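# Slide the tape roll onto the rod

## Task

Get the roll of tape threaded onto the rod so that it stays there on its own; a result that holds only because the robot is still supporting it does not count. Once released, nothing the robot is in contact with may settle by more than about a fingernail's width (roughly 1 cm). No hand motor on either side may still show moving in hand_stopped_by when the scene ends, and nothing may be pushed or dropped off the table.

## Robot and tools

Robot: the upper body of a humanoid on a stand past the table's -x edge (x = 0.18 m), facing about +x. It has left_arm (on the +y side) with a left hand and right_arm (on the -y side) with a right hand. Each hand has five fingers and six motors.

World frame: origin on the table-top plane roughly under the pelvis, z = 0 at the table top, +z up, +x away from the robot across the table. Shoulders sit about 0.28 m above the pelvis and 0.06 m forward, at y = +0.10 (left) and -0.10 (right); a hand point can be at most 0.62 m from its shoulder. Printed positions can be off, more so at long reach.

Hand point: a point 0.05 m in front of the palm where index pad and thumb tip meet in a pinch. Its +z runs along straightened fingers (fingertips 0.06-0.07 m beyond it), +y points out of the palm, +x runs across the palm toward the little finger on the right hand and toward the thumb on the left hand. A wrist bracket on the little-finger side sticks out 0.03 m past the point along +y and 0.11 m across the palm; it can collide.

A row: 28 numbers, each in [-1, 1], always for both arms: left dx, dy, dz, rx, ry, rz, then left little, ring, middle, index, thumb_bend, thumb_turn, force_limit, speed, then the same 14 for the right arm. dx..rz are an offset of the hand point, expressed in the hand point's own axes, measured from its measured pose at the start of the action (for a call's first action: the last pose reported). 1.0 = 0.6 m or 180 degrees; rx, ry, rz form a single rotation vector. Every row is relative to that start pose, not to the previous row. Finger numbers are absolute targets: +1 straight/open, -1 curled shut; thumb_bend +1 straight, -1 fully bent; thumb_turn +1 beside the palm, -1 across in front of it. A pinch is near index -0.22, thumb_bend -0.75, thumb_turn -0.57. force_limit maps -1..+1 to about 0..10 N at the fingertip (0..15 N for both thumb motors) and only stops closing motion. speed maps -1..+1 to near zero..full (full = whole travel in 0.6 s). There is no no-change value: to keep a hand, resend its last eight numbers, or at first its hand_measured six plus hand_force_limit and hand_speed.

Tools:
- execute_actions(actions): a list of actions; each action is up to 15 rows, one per 1/30 s step, the last row held to fill 15 steps (0.5 s). An empty list just returns state and images.
- move(target, speed, blocking): target is one 28-number row; its offsets count from the pose in the latest result that shows one. Each hand point travels a straight line to its target, turning the short way; all paths finish together, in 0.5 to 10 s. speed is m/s, 0.002 to 0.5 (default 0.25), rotation up to twice that in rad/s. Paths ignore obstacles and the other arm. Faster moves and targets set deeper past contact press harder. Hand numbers are sent at the start. blocking=false returns after 0.5 s while motion continues; until a result shows the move ended, other moves and execute_actions are rejected, so use wait or stop.
- wait(seconds): 0 to 10; arms hold their last command; returns early if a running move ends.
- stop(): brakes a running move; needs room to brake.
- zoom_image(camera, region): camera is cam_high, cam_left_wrist or cam_right_wrist; region [x0, y0, x1, y1] in pixels of the last full image, at most 504 x 504.
- show_instructions(): shows the reference images.
- finished_scene(scene): ends the current scene (pass its number) after the last command has been held; irreversible.

Controller: each step the commanded pose is clipped to within 70 mm and 16 degrees of the measured pose, then solved by damped inverse kinematics, position before orientation. A distant target may need several actions; after an action the arm continues at most to its last clipped pose, so keep commanding. Joint targets change at most 2.4 rad/s.

Results: a state line with each hand point's end_effector_position (m) and end_effector_quat_wxyz in the world frame; Hand target lines (where the controller is driving); Joint positions and torques (torques are total drive output with offsets and noise, not clean contact readings); hand_measured, hand_stopped_by (moving, target, force, stalled, fault), hand_load_n (positive = pushed open; near 0 on all means grip lost), hand_force_limit, hand_speed. A move adds a move: line with its ending (done, off_target, moving, held, fault), active limits (paced = pose clipped, held = steps blocked, after which the arm may suddenly speed up) and distance to target. 'pose unreachable' means the clearance check altered that arm's command.

Gripping: turn the thumb in front of the palm before reaching; the whole hand can then wrap objects 0.035-0.08 m across, lying across the palm on the wrist side of the point. A motor moves only when its target changes by 0.01 or more, then locks on arrival or at force_limit. For a soft grip close at speed -0.9 or lower. To tighten, raise force_limit and send a target further closed than hand_measured; to loosen, send one more open. A blocked motor reads moving until it times out to stalled, so check this before finishing.

Cameras: cam_high 896x504 fixed, two 616x616 fisheye wrist cameras; calibration is approximate.

Avoid: arms colliding or pressing on each other (any part), torque faults (wrist pitch and yaw limits only 4.7 N m; a fault halts that arm 10 s), hot motors from long heavy holds (from 90 °C warning, at 120 °C the arm drops), knocking objects off the table, and leaving anything propped by the hand. Occasional small pushes may nudge loose objects.

Each tool is called as name(argument=value, ...), one argument or row to a line, values as JSON.

Reference images:

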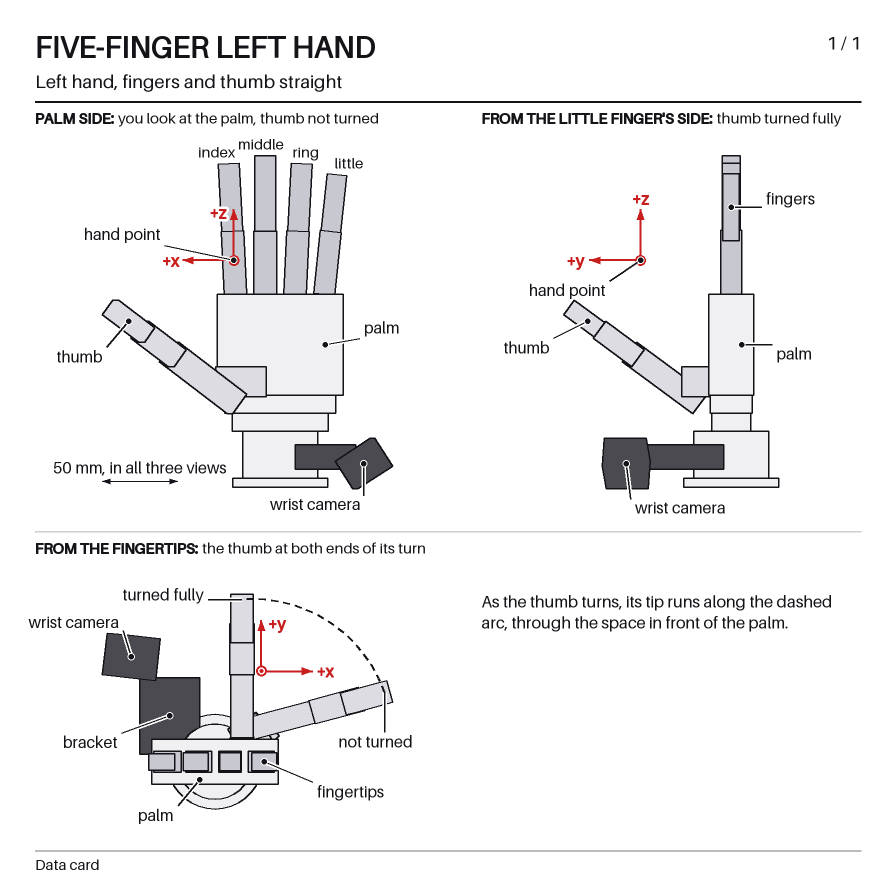

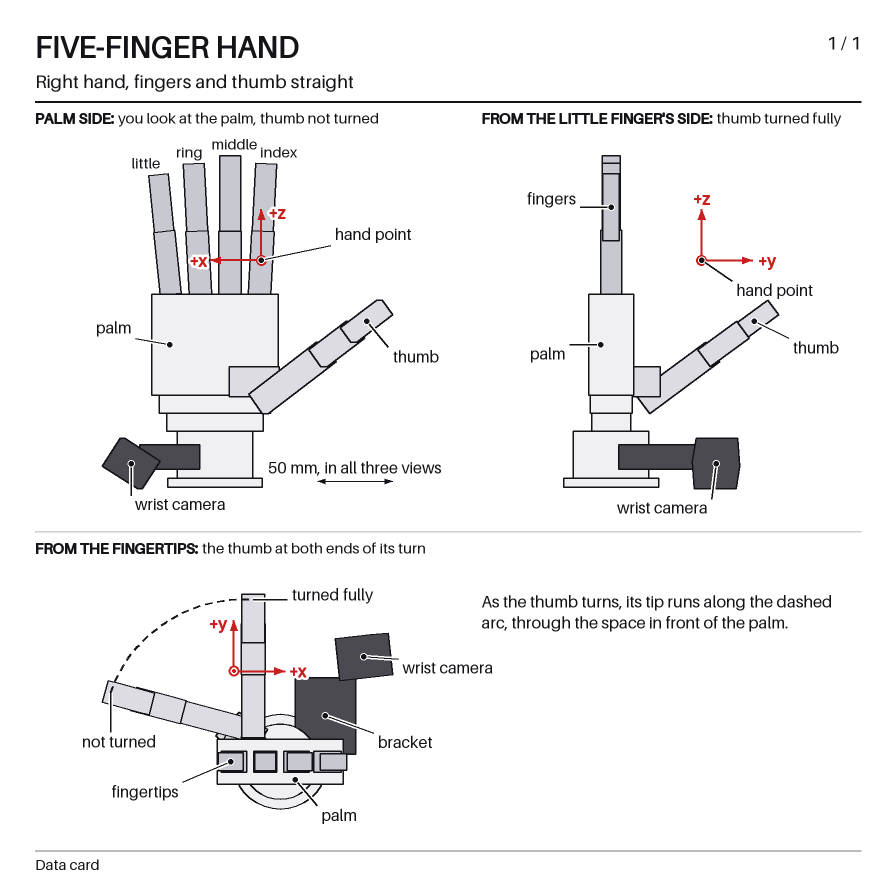

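## Session

execute_actions(
  actions=[],
)

Scene clock: 0.00 s.
left_arm: end_effector_position=(+0.1400, +0.1380, +0.4788) hand_measured=(+1.000, +1.000, +1.000, +1.000, +1.000, +1.000) hand_load_n=(+0.0, +0.0, +0.0, +0.0, +0.0, +0.0) hand_stopped_by=(target, target, target, target, target, target) hand_force_limit=0.00 hand_speed=-0.80 end_effector_quat_wxyz=(+0.103, +0.036, -0.134, +0.985) | right_arm: end_effector_position=(+0.1844, -0.1153, +0.4572) hand_measured=(+1.000, +1.000, +1.000, +1.000, +1.000, +1.000) hand_load_n=(+0.0, +0.0, +0.0, +0.0, +0.0, +0.0) hand_stopped_by=(target, target, target, target, target, target) hand_force_limit=0.00 hand_speed=-0.80 end_effector_quat_wxyz=(+0.981, -0.138, +0.110, +0.076)
Joint positions: left_arm=[-0.211  0.465  0.256 -0.542 -0.739 -0.883 -0.429] | right_arm=[-0.128 -0.465 -0.203 -0.459  0.546 -0.928  0.292]
Joint velocities: left_arm=[-0.011 -0.003  0.012  0.     0.005  0.     0.   ] | right_arm=[0.002 0.002 0.006 0.012 0.008 0.    0.   ]
Joint torques (N m, as the arm reports them, + toward a larger angle): no reading
Motor temperatures (°C, as the motors report them): left_arm=[34 42 36 39 38 25 24] | right_arm=[34 30 34 38 44 25 28]
Hand target (left_arm): +0.140, +0.138, +0.479; +0.103, +0.036, -0.134, +0.985
Hand target (right_arm): +0.184, -0.115, +0.457; +0.981, -0.138, +0.110, +0.076

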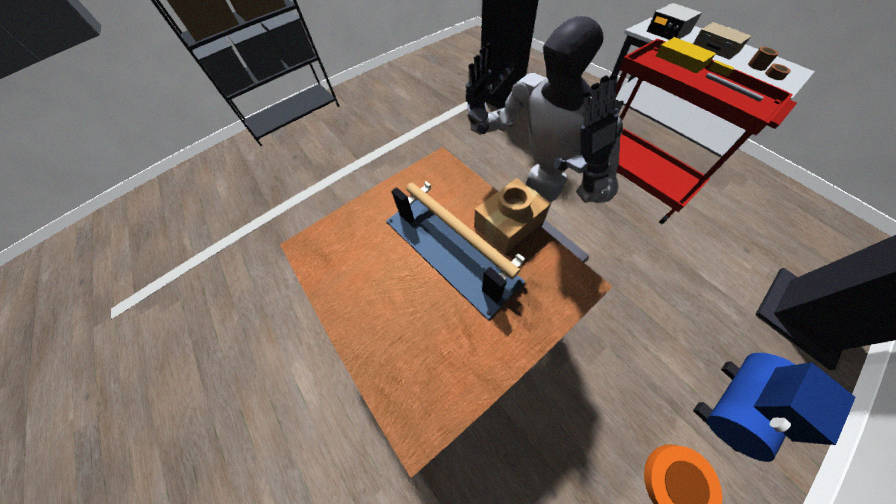

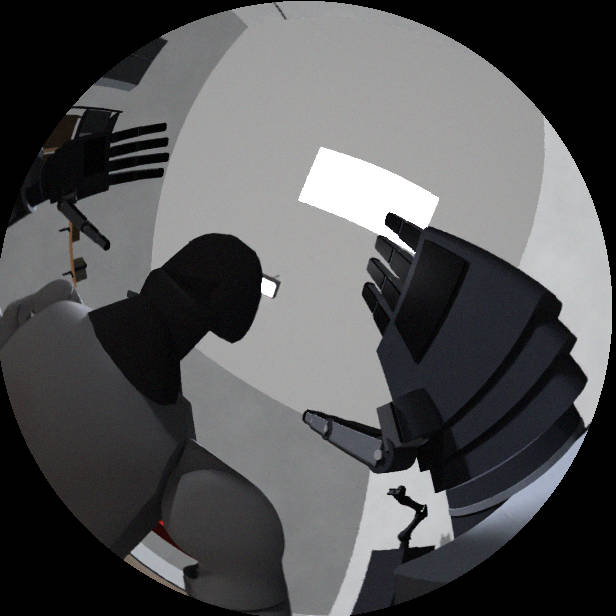

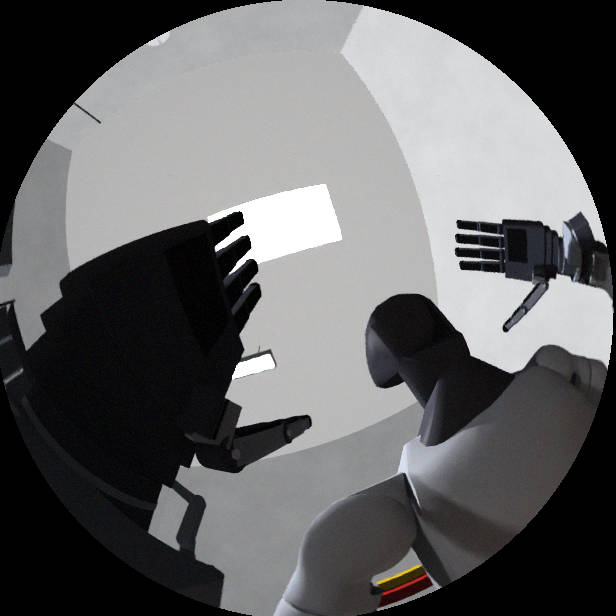

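zoom_image(
  camera="cam_high",
  region=[370, 150, 610, 330],
)

Region (370, 150, 610, 330) of cam_high's 896x504 image, scaled by 2.100, with more detail than that image has; it fills the top 378 rows of this view, and the rest is white.

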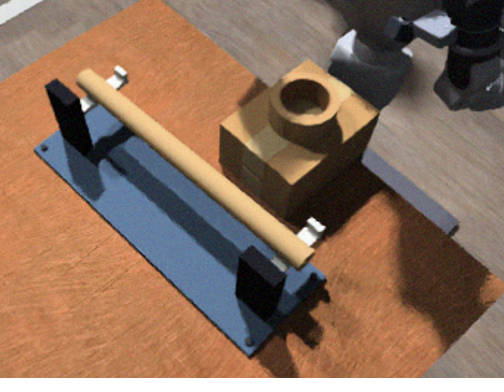

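move(
  target=[0,-0.25,-0.1,-0.5,0,0, 1,1,1,1,1,1,0,0.5, 0,-0.25,-0.1,-0.5,0,0, 1,1,1,1,1,1,0,0.5],
)

Scene clock: 20.60 s.
left_arm: end_effector_position=(+0.1676, +0.2893, +0.4699) hand_measured=(+1.000, +1.000, +1.000, +1.000, +1.000, +1.000) hand_load_n=(+0.0, +0.0, +0.0, +0.0, +0.0, +0.0) hand_stopped_by=(target, target, target, target, target, target) hand_force_limit=0.00 hand_speed=0.50 end_effector_quat_wxyz=(-0.229, +0.268, -0.484, +0.801) | right_arm: end_effector_position=(+0.1975, -0.2744, +0.4364) hand_measured=(+1.000, +1.000, +1.000, +1.000, +1.000, +1.000) hand_load_n=(+0.0, +0.0, +0.0, +0.0, +0.0, +0.0) hand_stopped_by=(target, target, target, target, target, target) hand_force_limit=0.00 hand_speed=0.50 end_effector_quat_wxyz=(+0.751, -0.544, +0.325, -0.185)
Joint positions: left_arm=[ 0.347  1.395  1.181  0.631 -1.531 -0.887 -1.593] | right_arm=[ 0.472 -1.41  -1.147  0.626  1.492 -0.92   1.63 ]
Joint velocities: left_arm=[ 0.064  0.008  0.034  0.005 -0.012 -0.027  0.   ] | right_arm=[ 0.014  0.015  0.005  0.    -0.006  0.     0.   ]
Joint torques (N m, as the arm reports them, + toward a larger angle): left_arm=[-0.14  4.96  1.42 -0.51 -0.99 -0.32  0.57] | right_arm=[ 0.95 -5.58 -2.7   0.41  1.07 -0.1  -0.74]
Motor temperatures (°C, as the motors report them): left_arm=[35 47 37 40 38 25 24] | right_arm=[35 35 35 39 44 25 28]
Hand target (left_arm): +0.167, +0.289, +0.471; -0.231, +0.267, -0.485, +0.800
Hand target (right_arm): +0.198, -0.275, +0.436; +0.749, -0.547, +0.326, -0.187
Off the commanded pose (left_arm): 0.012 m, 68 deg; orientation clipped at the last step of the last action.
Off the commanded pose (right_arm): 0.003 m, 61 deg; orientation clipped at the last step of the last action.
joint sent to its limit (left arm) — the command would take joint 7 (wrist yaw) past its lower limit, so that joint was sent only as far as its limit.
joint sent to its limit (right arm) — the command would take joint 1 (shoulder pitch) past its upper limit and joint 7 (wrist yaw) past its upper limit, so those joints were sent only as far as their limits.
move: off_target (left_arm, right_arm); limits=paced
camera_calibration (this result's frames):
cam_left_wrist: T_world_to_cam=[[0.00464702, 0.491196, 0.871037, -0.546082], [-0.988417, -0.129875, 0.0785123, 0.172054], [0.151691, -0.861312, 0.484903, 0.121312], [0, 0, 0, 1]] pos_world=[0.154197, 0.395066, 0.403324]
cam_right_wrist: T_world_to_cam=[[-0.103604, 0.445621, -0.889207, 0.541291], [-0.968465, 0.158471, 0.192255, 0.155988], [0.226587, 0.881084, 0.41515, 0.14792], [0, 0, 0, 1]] pos_world=[0.173632, -0.39626, 0.389921]

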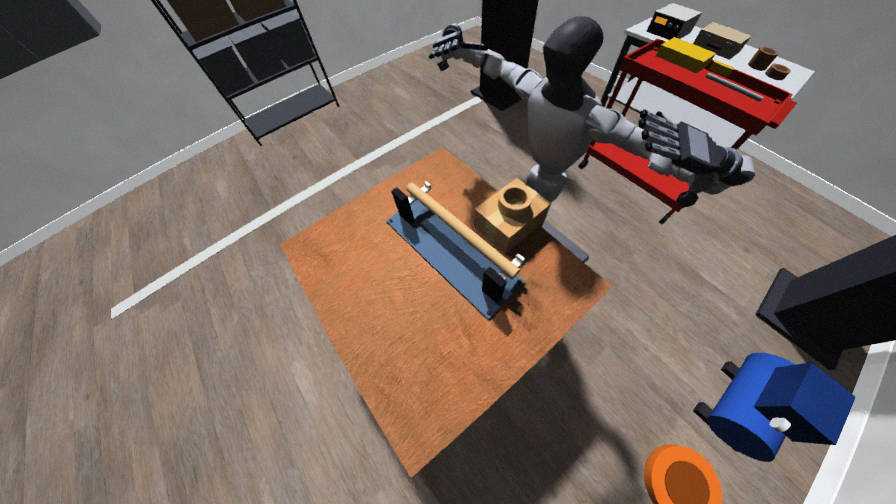

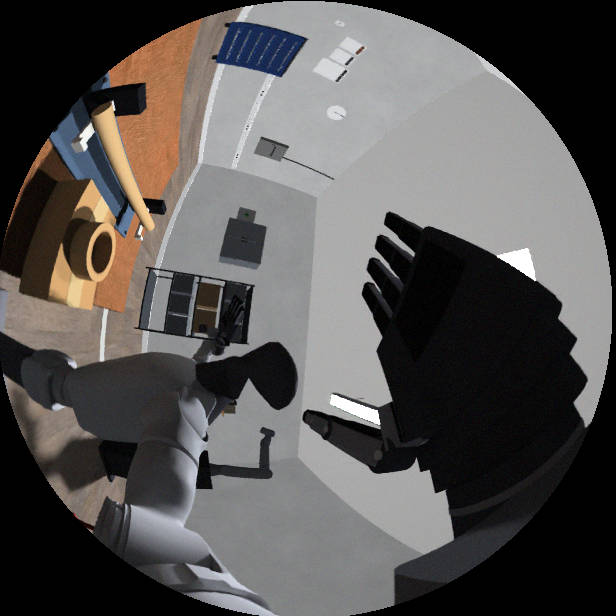

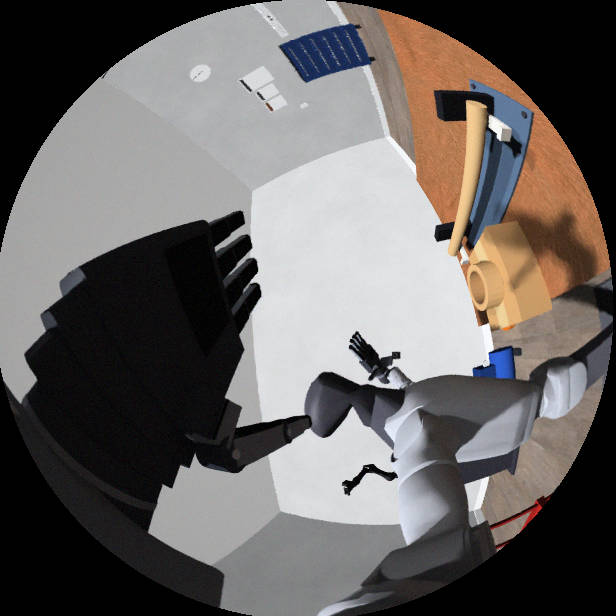

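move(
  target=[0,0.15,0,0.38,0,0, 1,1,1,1,1,1,0,0.5, 0,0.15,0,0.34,0,0, 1,1,1,1,1,1,0,0.5],
)

move(
  target=[0,0,0,0,-0.5,0, 1,1,1,1,1,1,0,0.5, 0,0,0,0,0.5,0, 1,1,1,1,1,1,0,0.5],
)

Scene clock: 41.43 s.
left_arm: end_effector_position=(+0.1695, +0.2566, +0.3806) hand_measured=(+1.000, +1.000, +1.000, +1.000, +1.000, +1.000) hand_load_n=(+0.0, +0.0, +0.0, +0.0, +0.0, +0.0) hand_stopped_by=(target, target, target, target, target, target) hand_force_limit=0.00 hand_speed=0.50 end_effector_quat_wxyz=(-0.343, +0.105, +0.052, +0.932) | right_arm: end_effector_position=(+0.1959, -0.2452, +0.3525) hand_measured=(+1.000, +1.000, +1.000, +1.000, +1.000, +1.000) hand_load_n=(+0.0, +0.0, +0.0, +0.0, +0.0, +0.0) hand_stopped_by=(target, target, target, target, target, target) hand_force_limit=0.00 hand_speed=0.50 end_effector_quat_wxyz=(+0.920, -0.083, +0.190, -0.332)
Joint positions: left_arm=[-0.171  0.057  0.778  0.1   -0.516 -1.429 -0.429] | right_arm=[-0.008 -0.234 -0.75   0.233  0.643 -1.484  0.624]
Joint velocities: left_arm=[ 0.006  0.    -0.002  0.003 -0.008  0.     0.   ] | right_arm=[ 0.006  0.     0.005  0.006 -0.014  0.     0.   ]
Joint torques (N m, as the arm reports them, + toward a larger angle): left_arm=[-1.12  2.4  -0.12 -1.63  0.33 -0.51  0.17] | right_arm=[ 0.23 -3.4  -0.77 -1.11  0.18 -0.43 -0.3 ]
Motor temperatures (°C, as the motors report them): left_arm=[34 50 38 40 38 25 25] | right_arm=[35 39 36 38 45 25 29]
Hand target (left_arm): +0.170, +0.256, +0.380; -0.345, +0.104, +0.051, +0.931
Hand target (right_arm): +0.196, -0.245, +0.352; +0.920, -0.085, +0.190, -0.333
Off the commanded pose (left_arm): 0.013 m, 1 deg.
Off the commanded pose (right_arm): 0.005 m, 1 deg.
move: off_target (left_arm, right_arm)
camera_calibration (this result's frames):
cam_left_wrist: T_world_to_cam=[[-0.545629, 0.83722, -0.0367709, -0.102331], [-0.786172, -0.526569, -0.323509, 0.397153], [-0.290211, -0.147608, 0.94551, -0.147334], [0, 0, 0, 1]] pos_world=[0.213638, 0.273054, 0.264025]
cam_right_wrist: T_world_to_cam=[[0.529671, 0.826884, -0.188974, 0.176138], [-0.844584, 0.493595, -0.207468, 0.364715], [-0.0782755, 0.269494, 0.959816, -0.12487], [0, 0, 0, 1]] pos_world=[0.204963, -0.292015, 0.228804]

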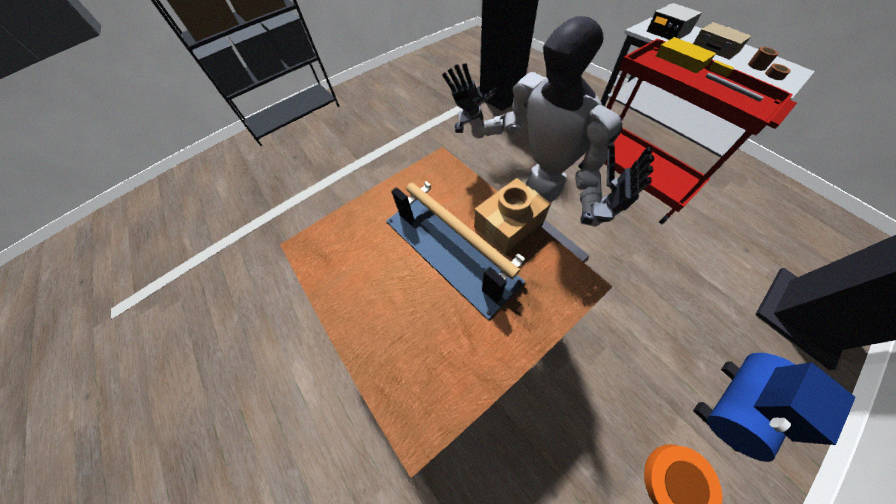

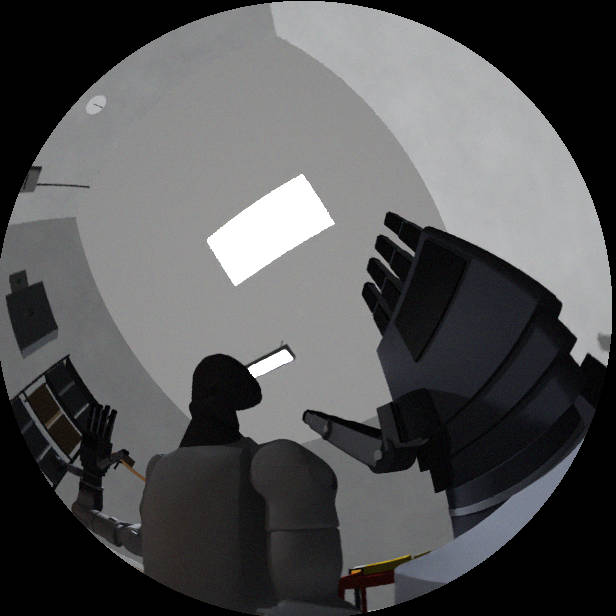

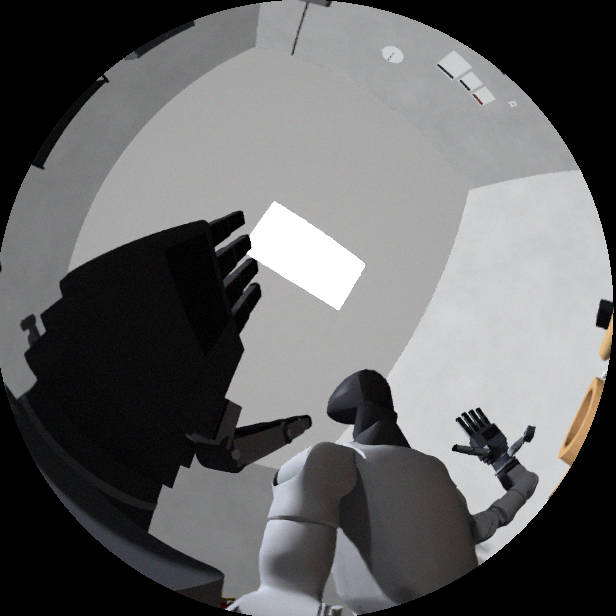

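Scene clock: 47.77 s.
left_arm: end_effector_position=(+0.1735, +0.2566, +0.3845) hand_measured=(+1.000, +1.000, +1.000, +1.000, +1.000, +1.000) hand_load_n=(+0.0, +0.0, +0.0, +0.0, +0.0, +0.0) hand_stopped_by=(target, target, target, target, target, target) hand_force_limit=0.00 hand_speed=0.50 end_effector_quat_wxyz=(-0.091, +0.562, +0.021, +0.822) | right_arm: end_effector_position=(+0.1948, -0.2449, +0.3507) hand_measured=(+1.000, +1.000, +1.000, +1.000, +1.000, +1.000) hand_load_n=(+0.0, +0.0, +0.0, +0.0, +0.0, +0.0) hand_stopped_by=(target, target, target, target, target, target) hand_force_limit=0.00 hand_speed=0.50 end_effector_quat_wxyz=(+0.778, -0.065, +0.608, -0.141)
Joint positions: left_arm=[ 0.482 -0.026  1.314 -0.847 -1.013  0.202 -0.726] | right_arm=[ 0.475  0.022 -1.324 -0.791  0.779  0.118  0.843]
Joint velocities: left_arm=[ 0.005  0.002  0.006  0.    -0.017  0.021  0.   ] | right_arm=[-0.002  0.    -0.003 -0.006 -0.011  0.     0.   ]
Joint torques (N m, as the arm reports them, + toward a larger angle): left_arm=[ 1.04  1.73  0.86 -1.44 -0.93 -1.07  0.28] | right_arm=[ 3.02 -1.97 -1.8  -1.37  0.6  -0.74 -0.15]
Motor temperatures (°C, as the motors report them): left_arm=[34 47 37 40 38 26 25] | right_arm=[35 37 35 39 45 26 29]
Hand target (left_arm): +0.173, +0.257, +0.385; -0.089, +0.561, +0.023, +0.822
Hand target (right_arm): +0.194, -0.244, +0.351; +0.779, -0.065, +0.607, -0.140
Off the commanded pose (left_arm): 0.006 m, 47 deg; orientation clipped at the last step of the last action.
Off the commanded pose (right_arm): 0.002 m, 49 deg; orientation clipped at the last step of the last action.
joint sent to its limit (left arm) — the command would take joint 1 (shoulder pitch) past its upper limit, joint 2 (shoulder roll) past its lower limit and joint 3 (shoulder yaw) past its upper limit, so those joints were sent only as far as their limits.
joint sent to its limit (right arm) — the command would take joint 1 (shoulder pitch) past its upper limit, joint 2 (shoulder roll) past its upper limit and joint 3 (shoulder yaw) past its lower limit, so those joints were sent only as far as their limits.
move: off_target (left_arm, right_arm); limits=paced
camera_calibration (this result's frames):
cam_left_wrist: T_world_to_cam=[[-0.107378, 0.993135, -0.0464009, -0.212273], [-0.802721, -0.0590645, 0.593422, -0.0680204], [0.586608, 0.100967, 0.803553, -0.311212], [0, 0, 0, 1]] pos_world=[0.105165, 0.238221, 0.280591]
cam_right_wrist: T_world_to_cam=[[0.179202, 0.970636, -0.160473, 0.269599], [-0.696674, 0.24037, 0.67592, -0.0373109], [0.694646, -0.00932843, 0.719292, -0.257798], [0, 0, 0, 1]] pos_world=[0.104772, -0.255119, 0.253914]

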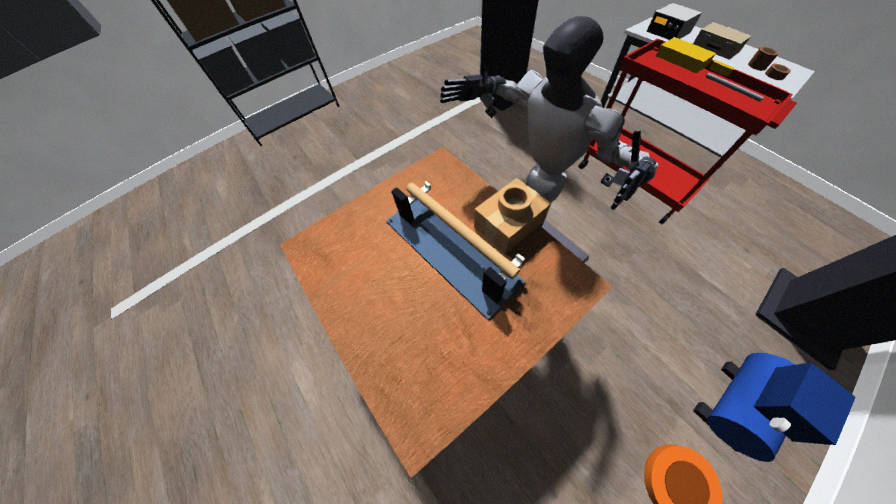

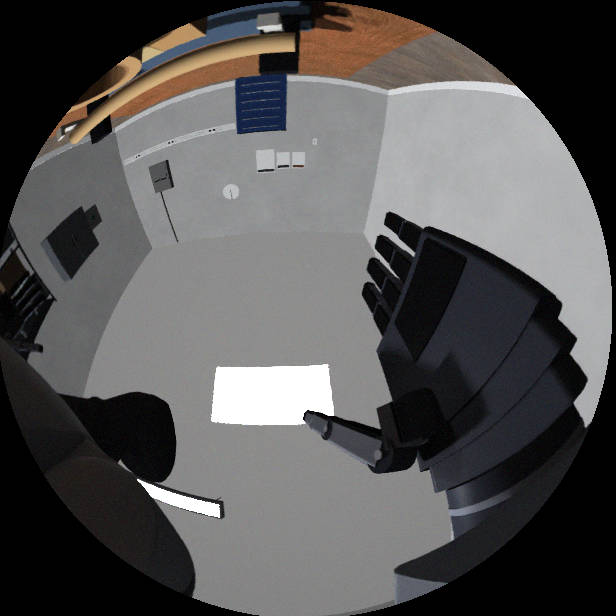

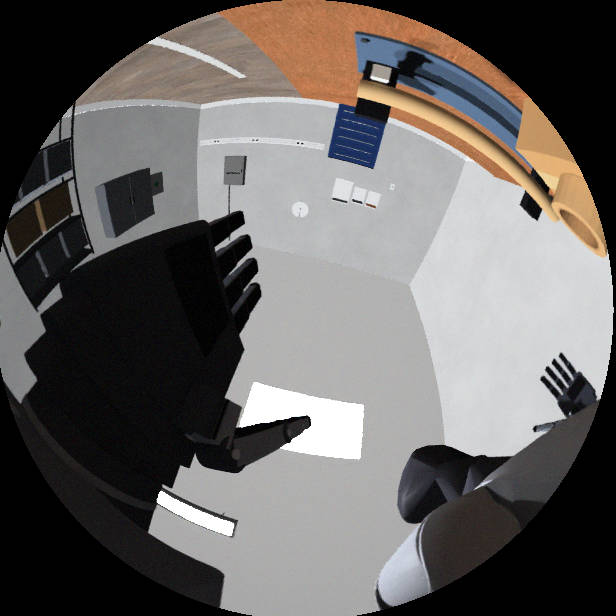

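Too close to the body; move forward while rotating.

move(
  target=[-0.12,0.1,0.17,0,-0.4,0, 1,1,1,1,1,1,0,0.5, 0.12,0.1,0.17,0,0.4,0, 1,1,1,1,1,1,0,0.5],
)

Scene clock: 53.97 s.
left_arm: end_effector_position=(+0.3071, +0.2125, +0.3499) hand_measured=(+1.000, +1.000, +1.000, +1.000, +1.000, +1.000) hand_load_n=(+0.0, +0.0, +0.0, +0.0, +0.0, +0.0) hand_stopped_by=(target, target, target, target, target, target) hand_force_limit=0.00 hand_speed=0.50 end_effector_quat_wxyz=(+0.032, +0.896, -0.084, +0.435) | right_arm: end_effector_position=(+0.3171, -0.2155, +0.3002) hand_measured=(+1.000, +1.000, +1.000, +1.000, +1.000, +1.000) hand_load_n=(+0.0, +0.0, +0.0, +0.0, +0.0, +0.0) hand_stopped_by=(target, target, target, target, target, target) hand_force_limit=0.00 hand_speed=0.50 end_effector_quat_wxyz=(+0.374, -0.110, +0.919, -0.054)
Joint positions: left_arm=[ 0.323  1.572  1.316 -0.229 -1.985  1.42   0.204] | right_arm=[ 0.475 -1.576 -1.306 -0.329  1.962  1.398 -0.348]
Joint velocities: left_arm=[ 0.014  0.    -0.009  0.012 -0.002  0.    -0.01 ] | right_arm=[ 0.008 -0.008  0.009  0.    -0.011  0.     0.   ]
Joint torques (N m, as the arm reports them, + toward a larger angle): left_arm=[-1.1   3.38  1.73  0.36 -0.21 -1.08  0.1 ] | right_arm=[-1.57 -3.62 -2.41  1.05  0.4  -0.6  -0.04]
Motor temperatures (°C, as the motors report them): left_arm=[35 46 37 40 38 26 25] | right_arm=[35 37 36 39 45 26 28]
Hand target (left_arm): +0.306, +0.212, +0.350; +0.035, +0.897, -0.084, +0.433
Hand target (right_arm): +0.316, -0.215, +0.299; +0.371, -0.110, +0.921, -0.050
Off the commanded pose (left_arm): 0.009 m, 24 deg; orientation clipped at the last step of the last action.
Off the commanded pose (right_arm): 0.007 m, 23 deg; orientation clipped at the last step of the last action.
joint sent to its limit (left arm) — the command would take joint 2 (shoulder roll) past its upper limit, joint 3 (shoulder yaw) past its upper limit and joint 5 (wrist roll) past its lower limit, so those joints were sent only as far as their limits.
joint sent to its limit (right arm) — the command would take joint 1 (shoulder pitch) past its upper limit, joint 2 (shoulder roll) past its lower limit and joint 5 (wrist roll) past its upper limit, so those joints were sent only as far as their limits.
move: off_target (left_arm, right_arm); limits=paced
camera_calibration (this result's frames):
cam_left_wrist: T_world_to_cam=[[0.112018, 0.988838, -0.0982375, -0.204115], [0.122733, 0.0843351, 0.98885, -0.395891], [0.986098, -0.122826, -0.111916, -0.112109], [0, 0, 0, 1]] pos_world=[0.182004, 0.221454, 0.358878]
cam_right_wrist: T_world_to_cam=[[-0.0451722, 0.98667, -0.156336, 0.284397], [0.240224, 0.162632, 0.956997, -0.32328], [0.969666, 0.00567413, -0.244368, -0.10083], [0, 0, 0, 1]] pos_world=[0.188278, -0.227458, 0.329199]

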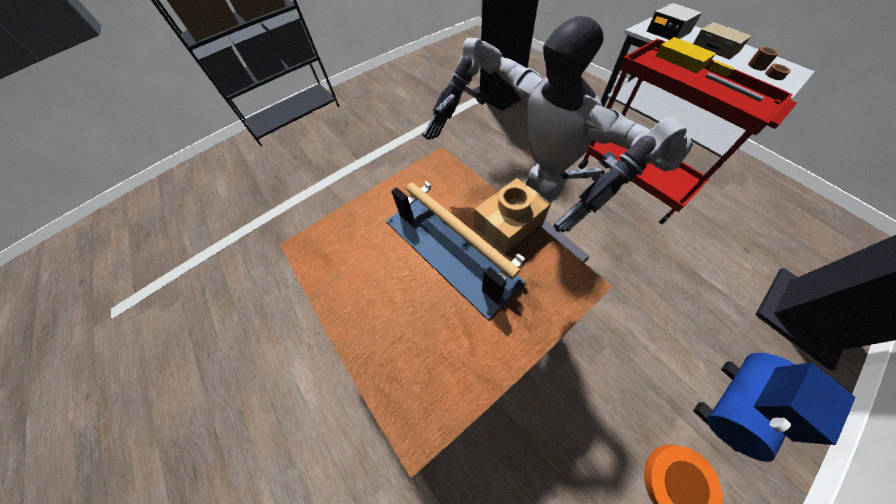

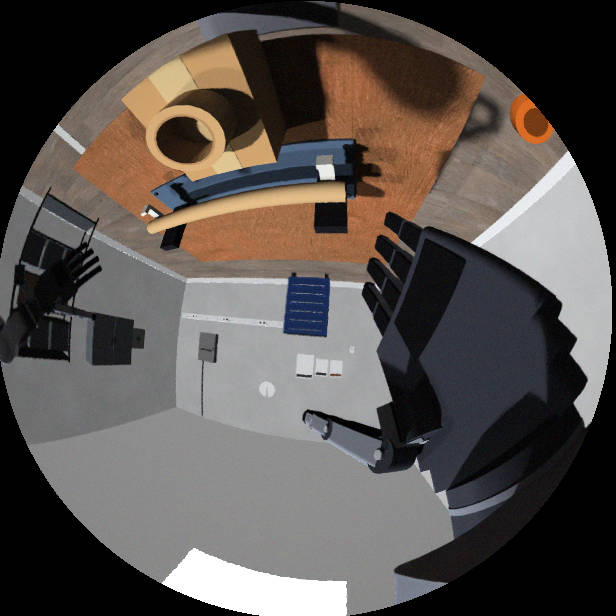

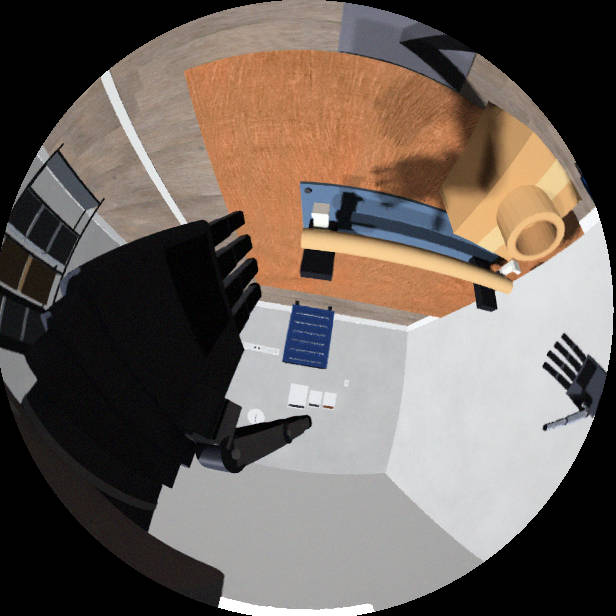

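move(
  target=[0,0,0,0,0,0, 1,1,1,1,1,1,0,0.5, 0,0.15,0.1,0,0,-0.5, 1,1,1,1,-1,1,0.3,0.5],
)

Scene clock: 71.30 s.
left_arm: end_effector_position=(+0.3071, +0.2125, +0.3498) hand_measured=(+1.000, +1.000, +1.000, +1.000, +1.000, +1.000) hand_load_n=(+0.0, +0.0, +0.0, +0.0, +0.0, +0.0) hand_stopped_by=(target, target, target, target, target, target) hand_force_limit=0.00 hand_speed=0.50 end_effector_quat_wxyz=(+0.032, +0.896, -0.084, +0.435) | right_arm: end_effector_position=(+0.3462, -0.1207, +0.2412) hand_measured=(+1.000, +1.000, +1.000, +1.000, -1.000, +1.000) hand_load_n=(+0.0, +0.0, +0.0, +0.0, +0.0, +0.0) hand_stopped_by=(target, target, target, target, target, target) hand_force_limit=0.30 hand_speed=0.50 end_effector_quat_wxyz=(-0.231, +0.731, -0.571, +0.295)
Joint positions: left_arm=[ 0.324  1.572  1.316 -0.229 -1.985  1.42   0.203] | right_arm=[-1.604 -1.321  1.098 -0.635 -0.216  1.045  1.218]
Joint velocities: left_arm=[ 0.008  0.006 -0.002  0.003 -0.002  0.     0.   ] | right_arm=[-0.018  0.     0.003 -0.005  0.002  0.     0.   ]
Joint torques (N m, as the arm reports them, + toward a larger angle): left_arm=[-1.25  3.38  1.72  0.23  0.02 -1.15  0.19] | right_arm=[-5.96 -1.79 -2.24  1.05 -0.3   0.35 -0.53]
Motor temperatures (°C, as the motors report them): left_arm=[35 47 38 40 38 27 24] | right_arm=[36 36 36 38 45 26 28]
Hand target (left_arm): +0.307, +0.213, +0.350; +0.032, +0.896, -0.084, +0.435
Hand target (right_arm): +0.347, -0.121, +0.242; -0.231, +0.731, -0.570, +0.297
Off the commanded pose (left_arm): 0.000 m, 0 deg.
Off the commanded pose (right_arm): 0.009 m, 1 deg.
joint sent to its limit (left arm) — the command would take joint 2 (shoulder roll) past its upper limit, so that joint was sent only as far as its limit.
move: off_target (right_arm)
camera_calibration (this result's frames):
cam_left_wrist: T_world_to_cam=[[0.111995, 0.988773, -0.0989197, -0.203866], [0.123071, 0.0849779, 0.988753, -0.396078], [0.986058, -0.12291, -0.112172, -0.111975], [0, 0, 0, 1]] pos_world=[0.181992, 0.221473, 0.358897]
cam_right_wrist: T_world_to_cam=[[-0.665763, -0.1407, -0.732778, 0.400828], [-0.4716, 0.840385, 0.267109, 0.205369], [0.578233, 0.523409, -0.625851, 0.145967], [0, 0, 0, 1]] pos_world=[0.279305, -0.192593, 0.330215]

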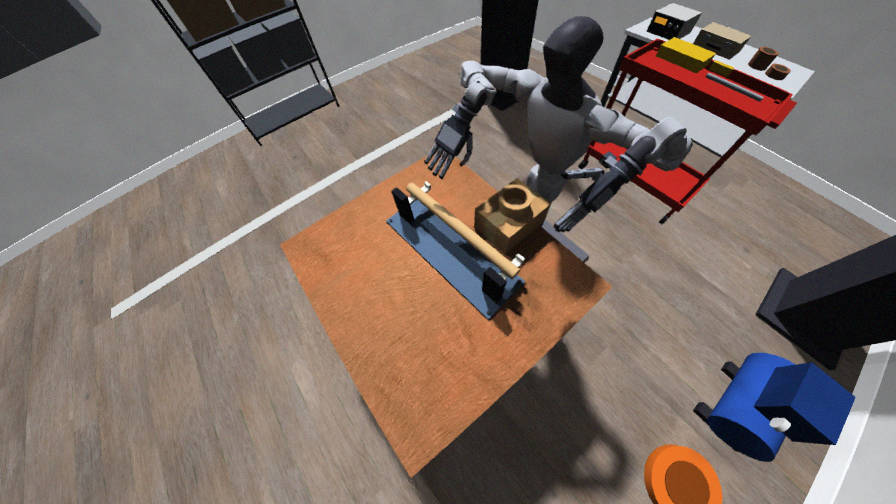

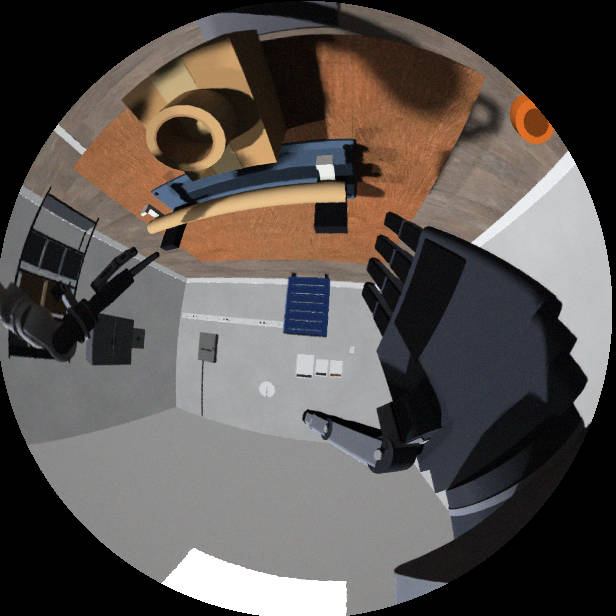

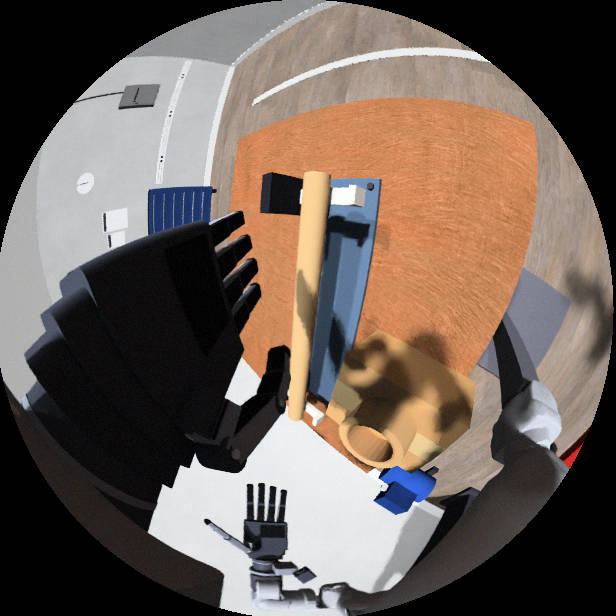

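move(
  target=[0,0,0,0,0,0, 1,1,1,1,1,1,0,0.5, -0.005,-0.118,0.11,0,0,0, 1,1,1,1,1,-1,0.3,0.5],
)

move(
  speed=0.08,
  target=[0,0,0,0,0,0, 1,1,1,1,1,1,0,0.5, -0.023,0.09,0.096,0,0,0, 1,1,1,1,1,-1,0.3,0.5],
)

Scene clock: 82.07 s.
left_arm: end_effector_position=(+0.3071, +0.2125, +0.3498) hand_measured=(+1.000, +1.000, +1.000, +1.000, +1.000, +1.000) hand_load_n=(+0.0, +0.0, +0.0, +0.0, +0.0, +0.0) hand_stopped_by=(target, target, target, target, target, target) hand_force_limit=0.00 hand_speed=0.50 end_effector_quat_wxyz=(+0.032, +0.896, -0.084, +0.435) | right_arm: end_effector_position=(+0.4403, -0.1004, +0.2392) hand_measured=(+1.000, +1.000, +1.000, +1.000, +1.000, -1.000) hand_load_n=(+0.0, +0.0, +0.0, +0.0, +0.0, +0.0) hand_stopped_by=(target, target, target, target, target, target) hand_force_limit=0.30 hand_speed=0.50 end_effector_quat_wxyz=(-0.231, +0.729, -0.575, +0.291)
Joint positions: left_arm=[ 0.324  1.572  1.316 -0.229 -1.985  1.42   0.203] | right_arm=[-1.624 -0.905  1.037  0.169 -0.364  0.607  1.203]
Joint velocities: left_arm=[ 0.015 -0.002 -0.015  0.003  0.006  0.     0.   ] | right_arm=[ 0.005  0.    -0.002 -0.005  0.014  0.     0.   ]
Joint torques (N m, as the arm reports them, + toward a larger angle): left_arm=[-1.23  3.37  1.72  0.27  0.03 -1.15  0.17] | right_arm=[-8.51 -2.35 -3.34  0.58 -0.15  0.16 -0.54]
Motor temperatures (°C, as the motors report them): left_arm=[35 47 38 40 38 27 24] | right_arm=[39 35 36 38 45 26 28]
Hand target (left_arm): +0.307, +0.213, +0.350; +0.032, +0.896, -0.084, +0.435
Hand target (right_arm): +0.441, -0.100, +0.240; -0.231, +0.730, -0.574, +0.292
Off the commanded pose (left_arm): 0.000 m, 0 deg.
Off the commanded pose (right_arm): 0.002 m, 1 deg.
joint sent to its limit (left arm) — the command would take joint 2 (shoulder roll) past its upper limit, so that joint was sent only as far as its limit.
joint sent to its limit (right arm) — the command would take joint 1 (shoulder pitch) past its lower limit, so that joint was sent only as far as its limit.
move: done
camera_calibration (this result's frames):
cam_left_wrist: T_world_to_cam=[[0.111995, 0.988773, -0.0989198, -0.203866], [0.123071, 0.084978, 0.988753, -0.396078], [0.986058, -0.12291, -0.112172, -0.111975], [0, 0, 0, 1]] pos_world=[0.181992, 0.221473, 0.358897]
cam_right_wrist: T_world_to_cam=[[-0.672502, -0.131946, -0.728238, 0.467581], [-0.464928, 0.840905, 0.276985, 0.228049], [0.575832, 0.524851, -0.626856, 0.0811231], [0, 0, 0, 1]] pos_world=[0.373762, -0.172649, 0.328197]

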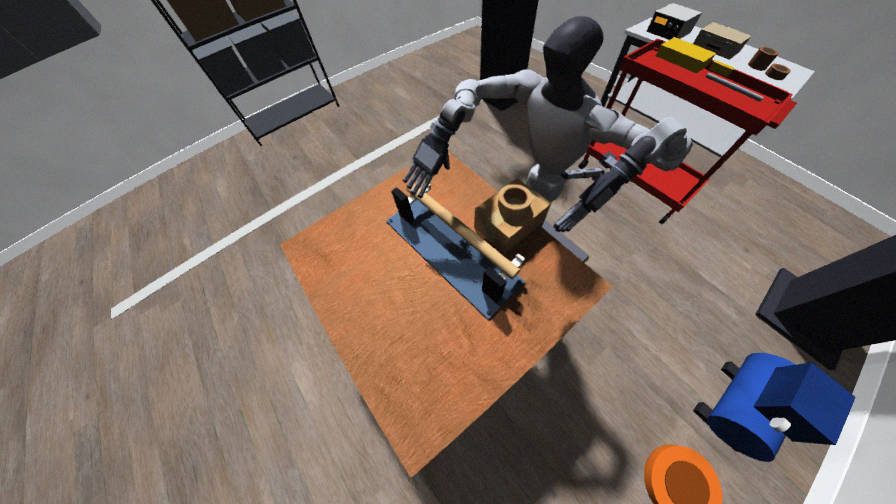

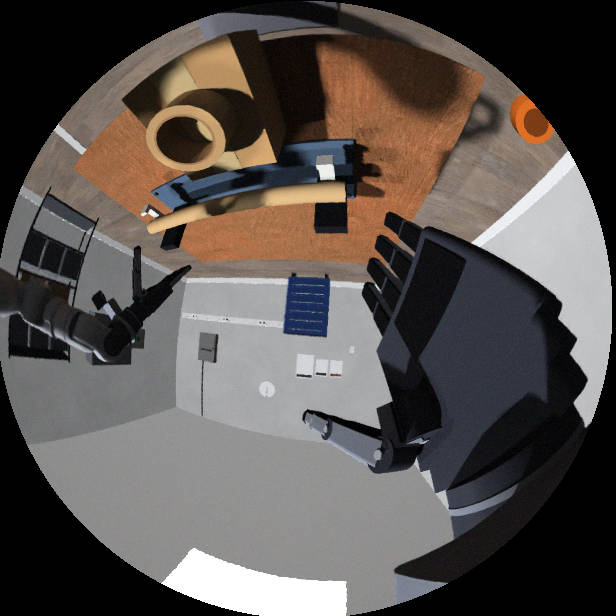

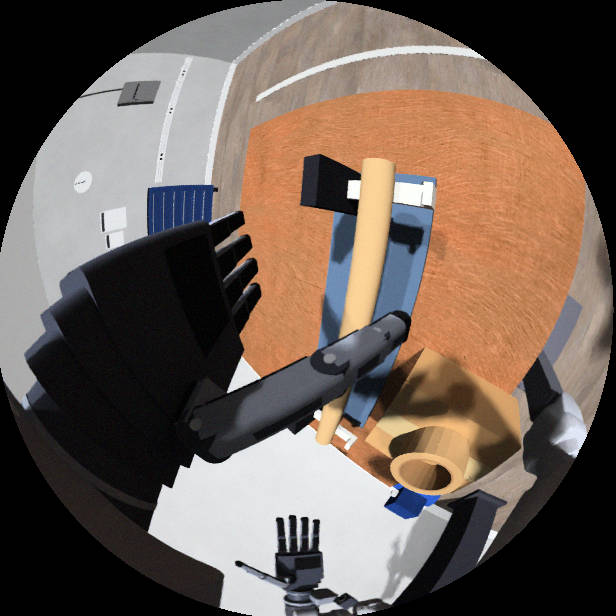

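Scene clock: 83.43 s.
left_arm: end_effector_position=(+0.3071, +0.2125, +0.3498) hand_measured=(+1.000, +1.000, +1.000, +1.000, +1.000, +1.000) hand_load_n=(+0.0, +0.0, +0.0, +0.0, +0.0, +0.0) hand_stopped_by=(target, target, target, target, target, target) hand_force_limit=0.00 hand_speed=0.50 end_effector_quat_wxyz=(+0.032, +0.896, -0.084, +0.435) | right_arm: end_effector_position=(+0.4392, -0.1005, +0.1587) hand_measured=(+1.000, +1.000, +1.000, +1.000, +1.000, -1.000) hand_load_n=(+0.0, +0.0, +0.0, +0.0, +0.0, +0.0) hand_stopped_by=(target, target, target, target, target, target) hand_force_limit=0.30 hand_speed=0.50 end_effector_quat_wxyz=(-0.231, +0.728, -0.578, +0.287)
Joint positions: left_arm=[ 0.324  1.572  1.316 -0.229 -1.985  1.42   0.203] | right_arm=[-1.391 -0.852  1.076  0.126 -0.383  0.678  0.971]
Joint velocities: left_arm=[ 0.014 -0.002  0.003 -0.005 -0.009  0.     0.   ] | right_arm=[ 0.006 -0.008 -0.003  0.003 -0.006  0.    -0.002]
Joint torques (N m, as the arm reports them, + toward a larger angle): left_arm=[-1.24  3.36  1.71  0.27  0.03 -1.15  0.17] | right_arm=[-8.57 -2.37 -2.75  0.48 -0.46  0.45 -0.81]
Motor temperatures (°C, as the motors report them): left_arm=[35 47 39 40 38 27 24] | right_arm=[40 35 36 38 45 26 28]
Hand target (left_arm): +0.307, +0.213, +0.350; +0.032, +0.896, -0.084, +0.435
Hand target (right_arm): +0.441, -0.101, +0.160; -0.232, +0.727, -0.578, +0.290
Off the commanded pose (left_arm): 0.000 m, 0 deg.
Off the commanded pose (right_arm): 0.001 m, 1 deg.
joint sent to its limit (left arm) — the command would take joint 2 (shoulder roll) past its upper limit, so that joint was sent only as far as its limit.
move: done
camera_calibration (this result's frames):
cam_left_wrist: T_world_to_cam=[[0.111995, 0.988773, -0.0989198, -0.203866], [0.123071, 0.084978, 0.988753, -0.396078], [0.986058, -0.122909, -0.112172, -0.111975], [0, 0, 0, 1]] pos_world=[0.181992, 0.221473, 0.358897]
cam_right_wrist: T_world_to_cam=[[-0.677461, -0.124093, -0.725016, 0.410681], [-0.459791, 0.840807, 0.285721, 0.246185], [0.574142, 0.52692, -0.626671, 0.0322588], [0, 0, 0, 1]] pos_world=[0.372893, -0.173029, 0.247626]

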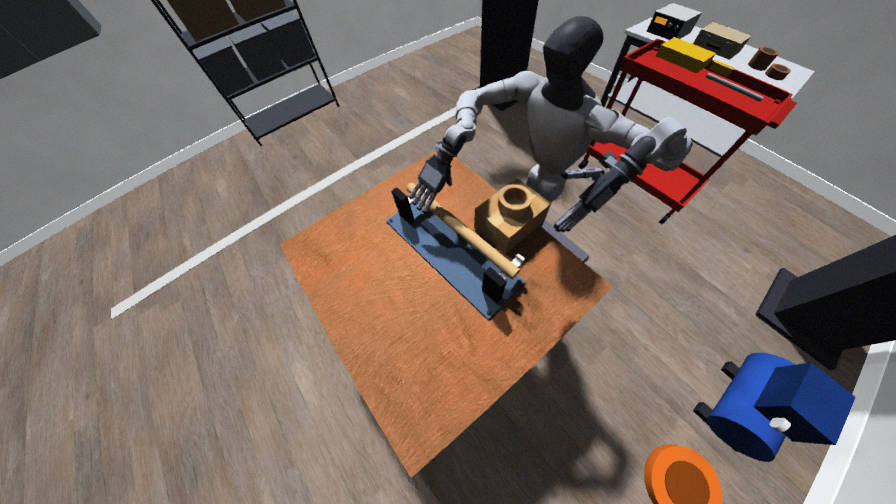

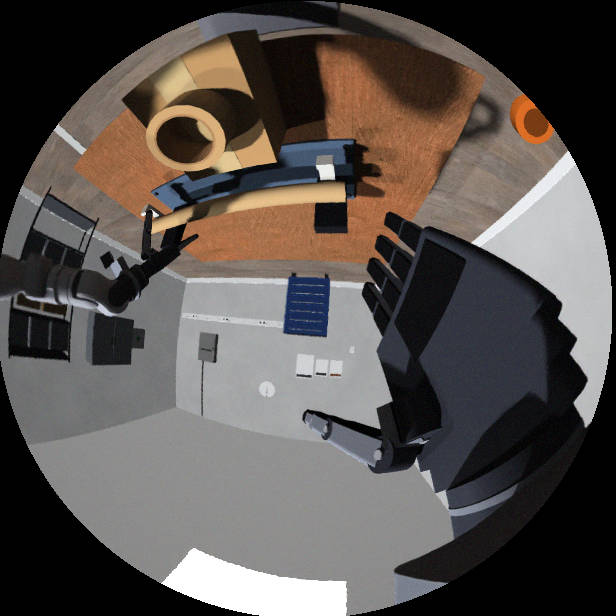

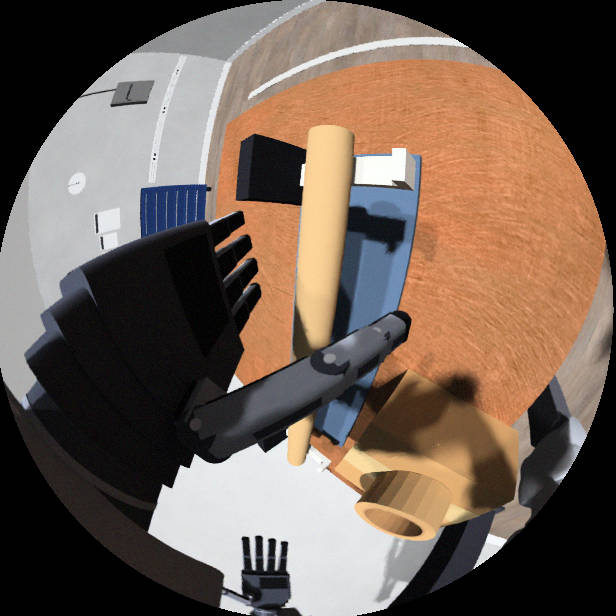

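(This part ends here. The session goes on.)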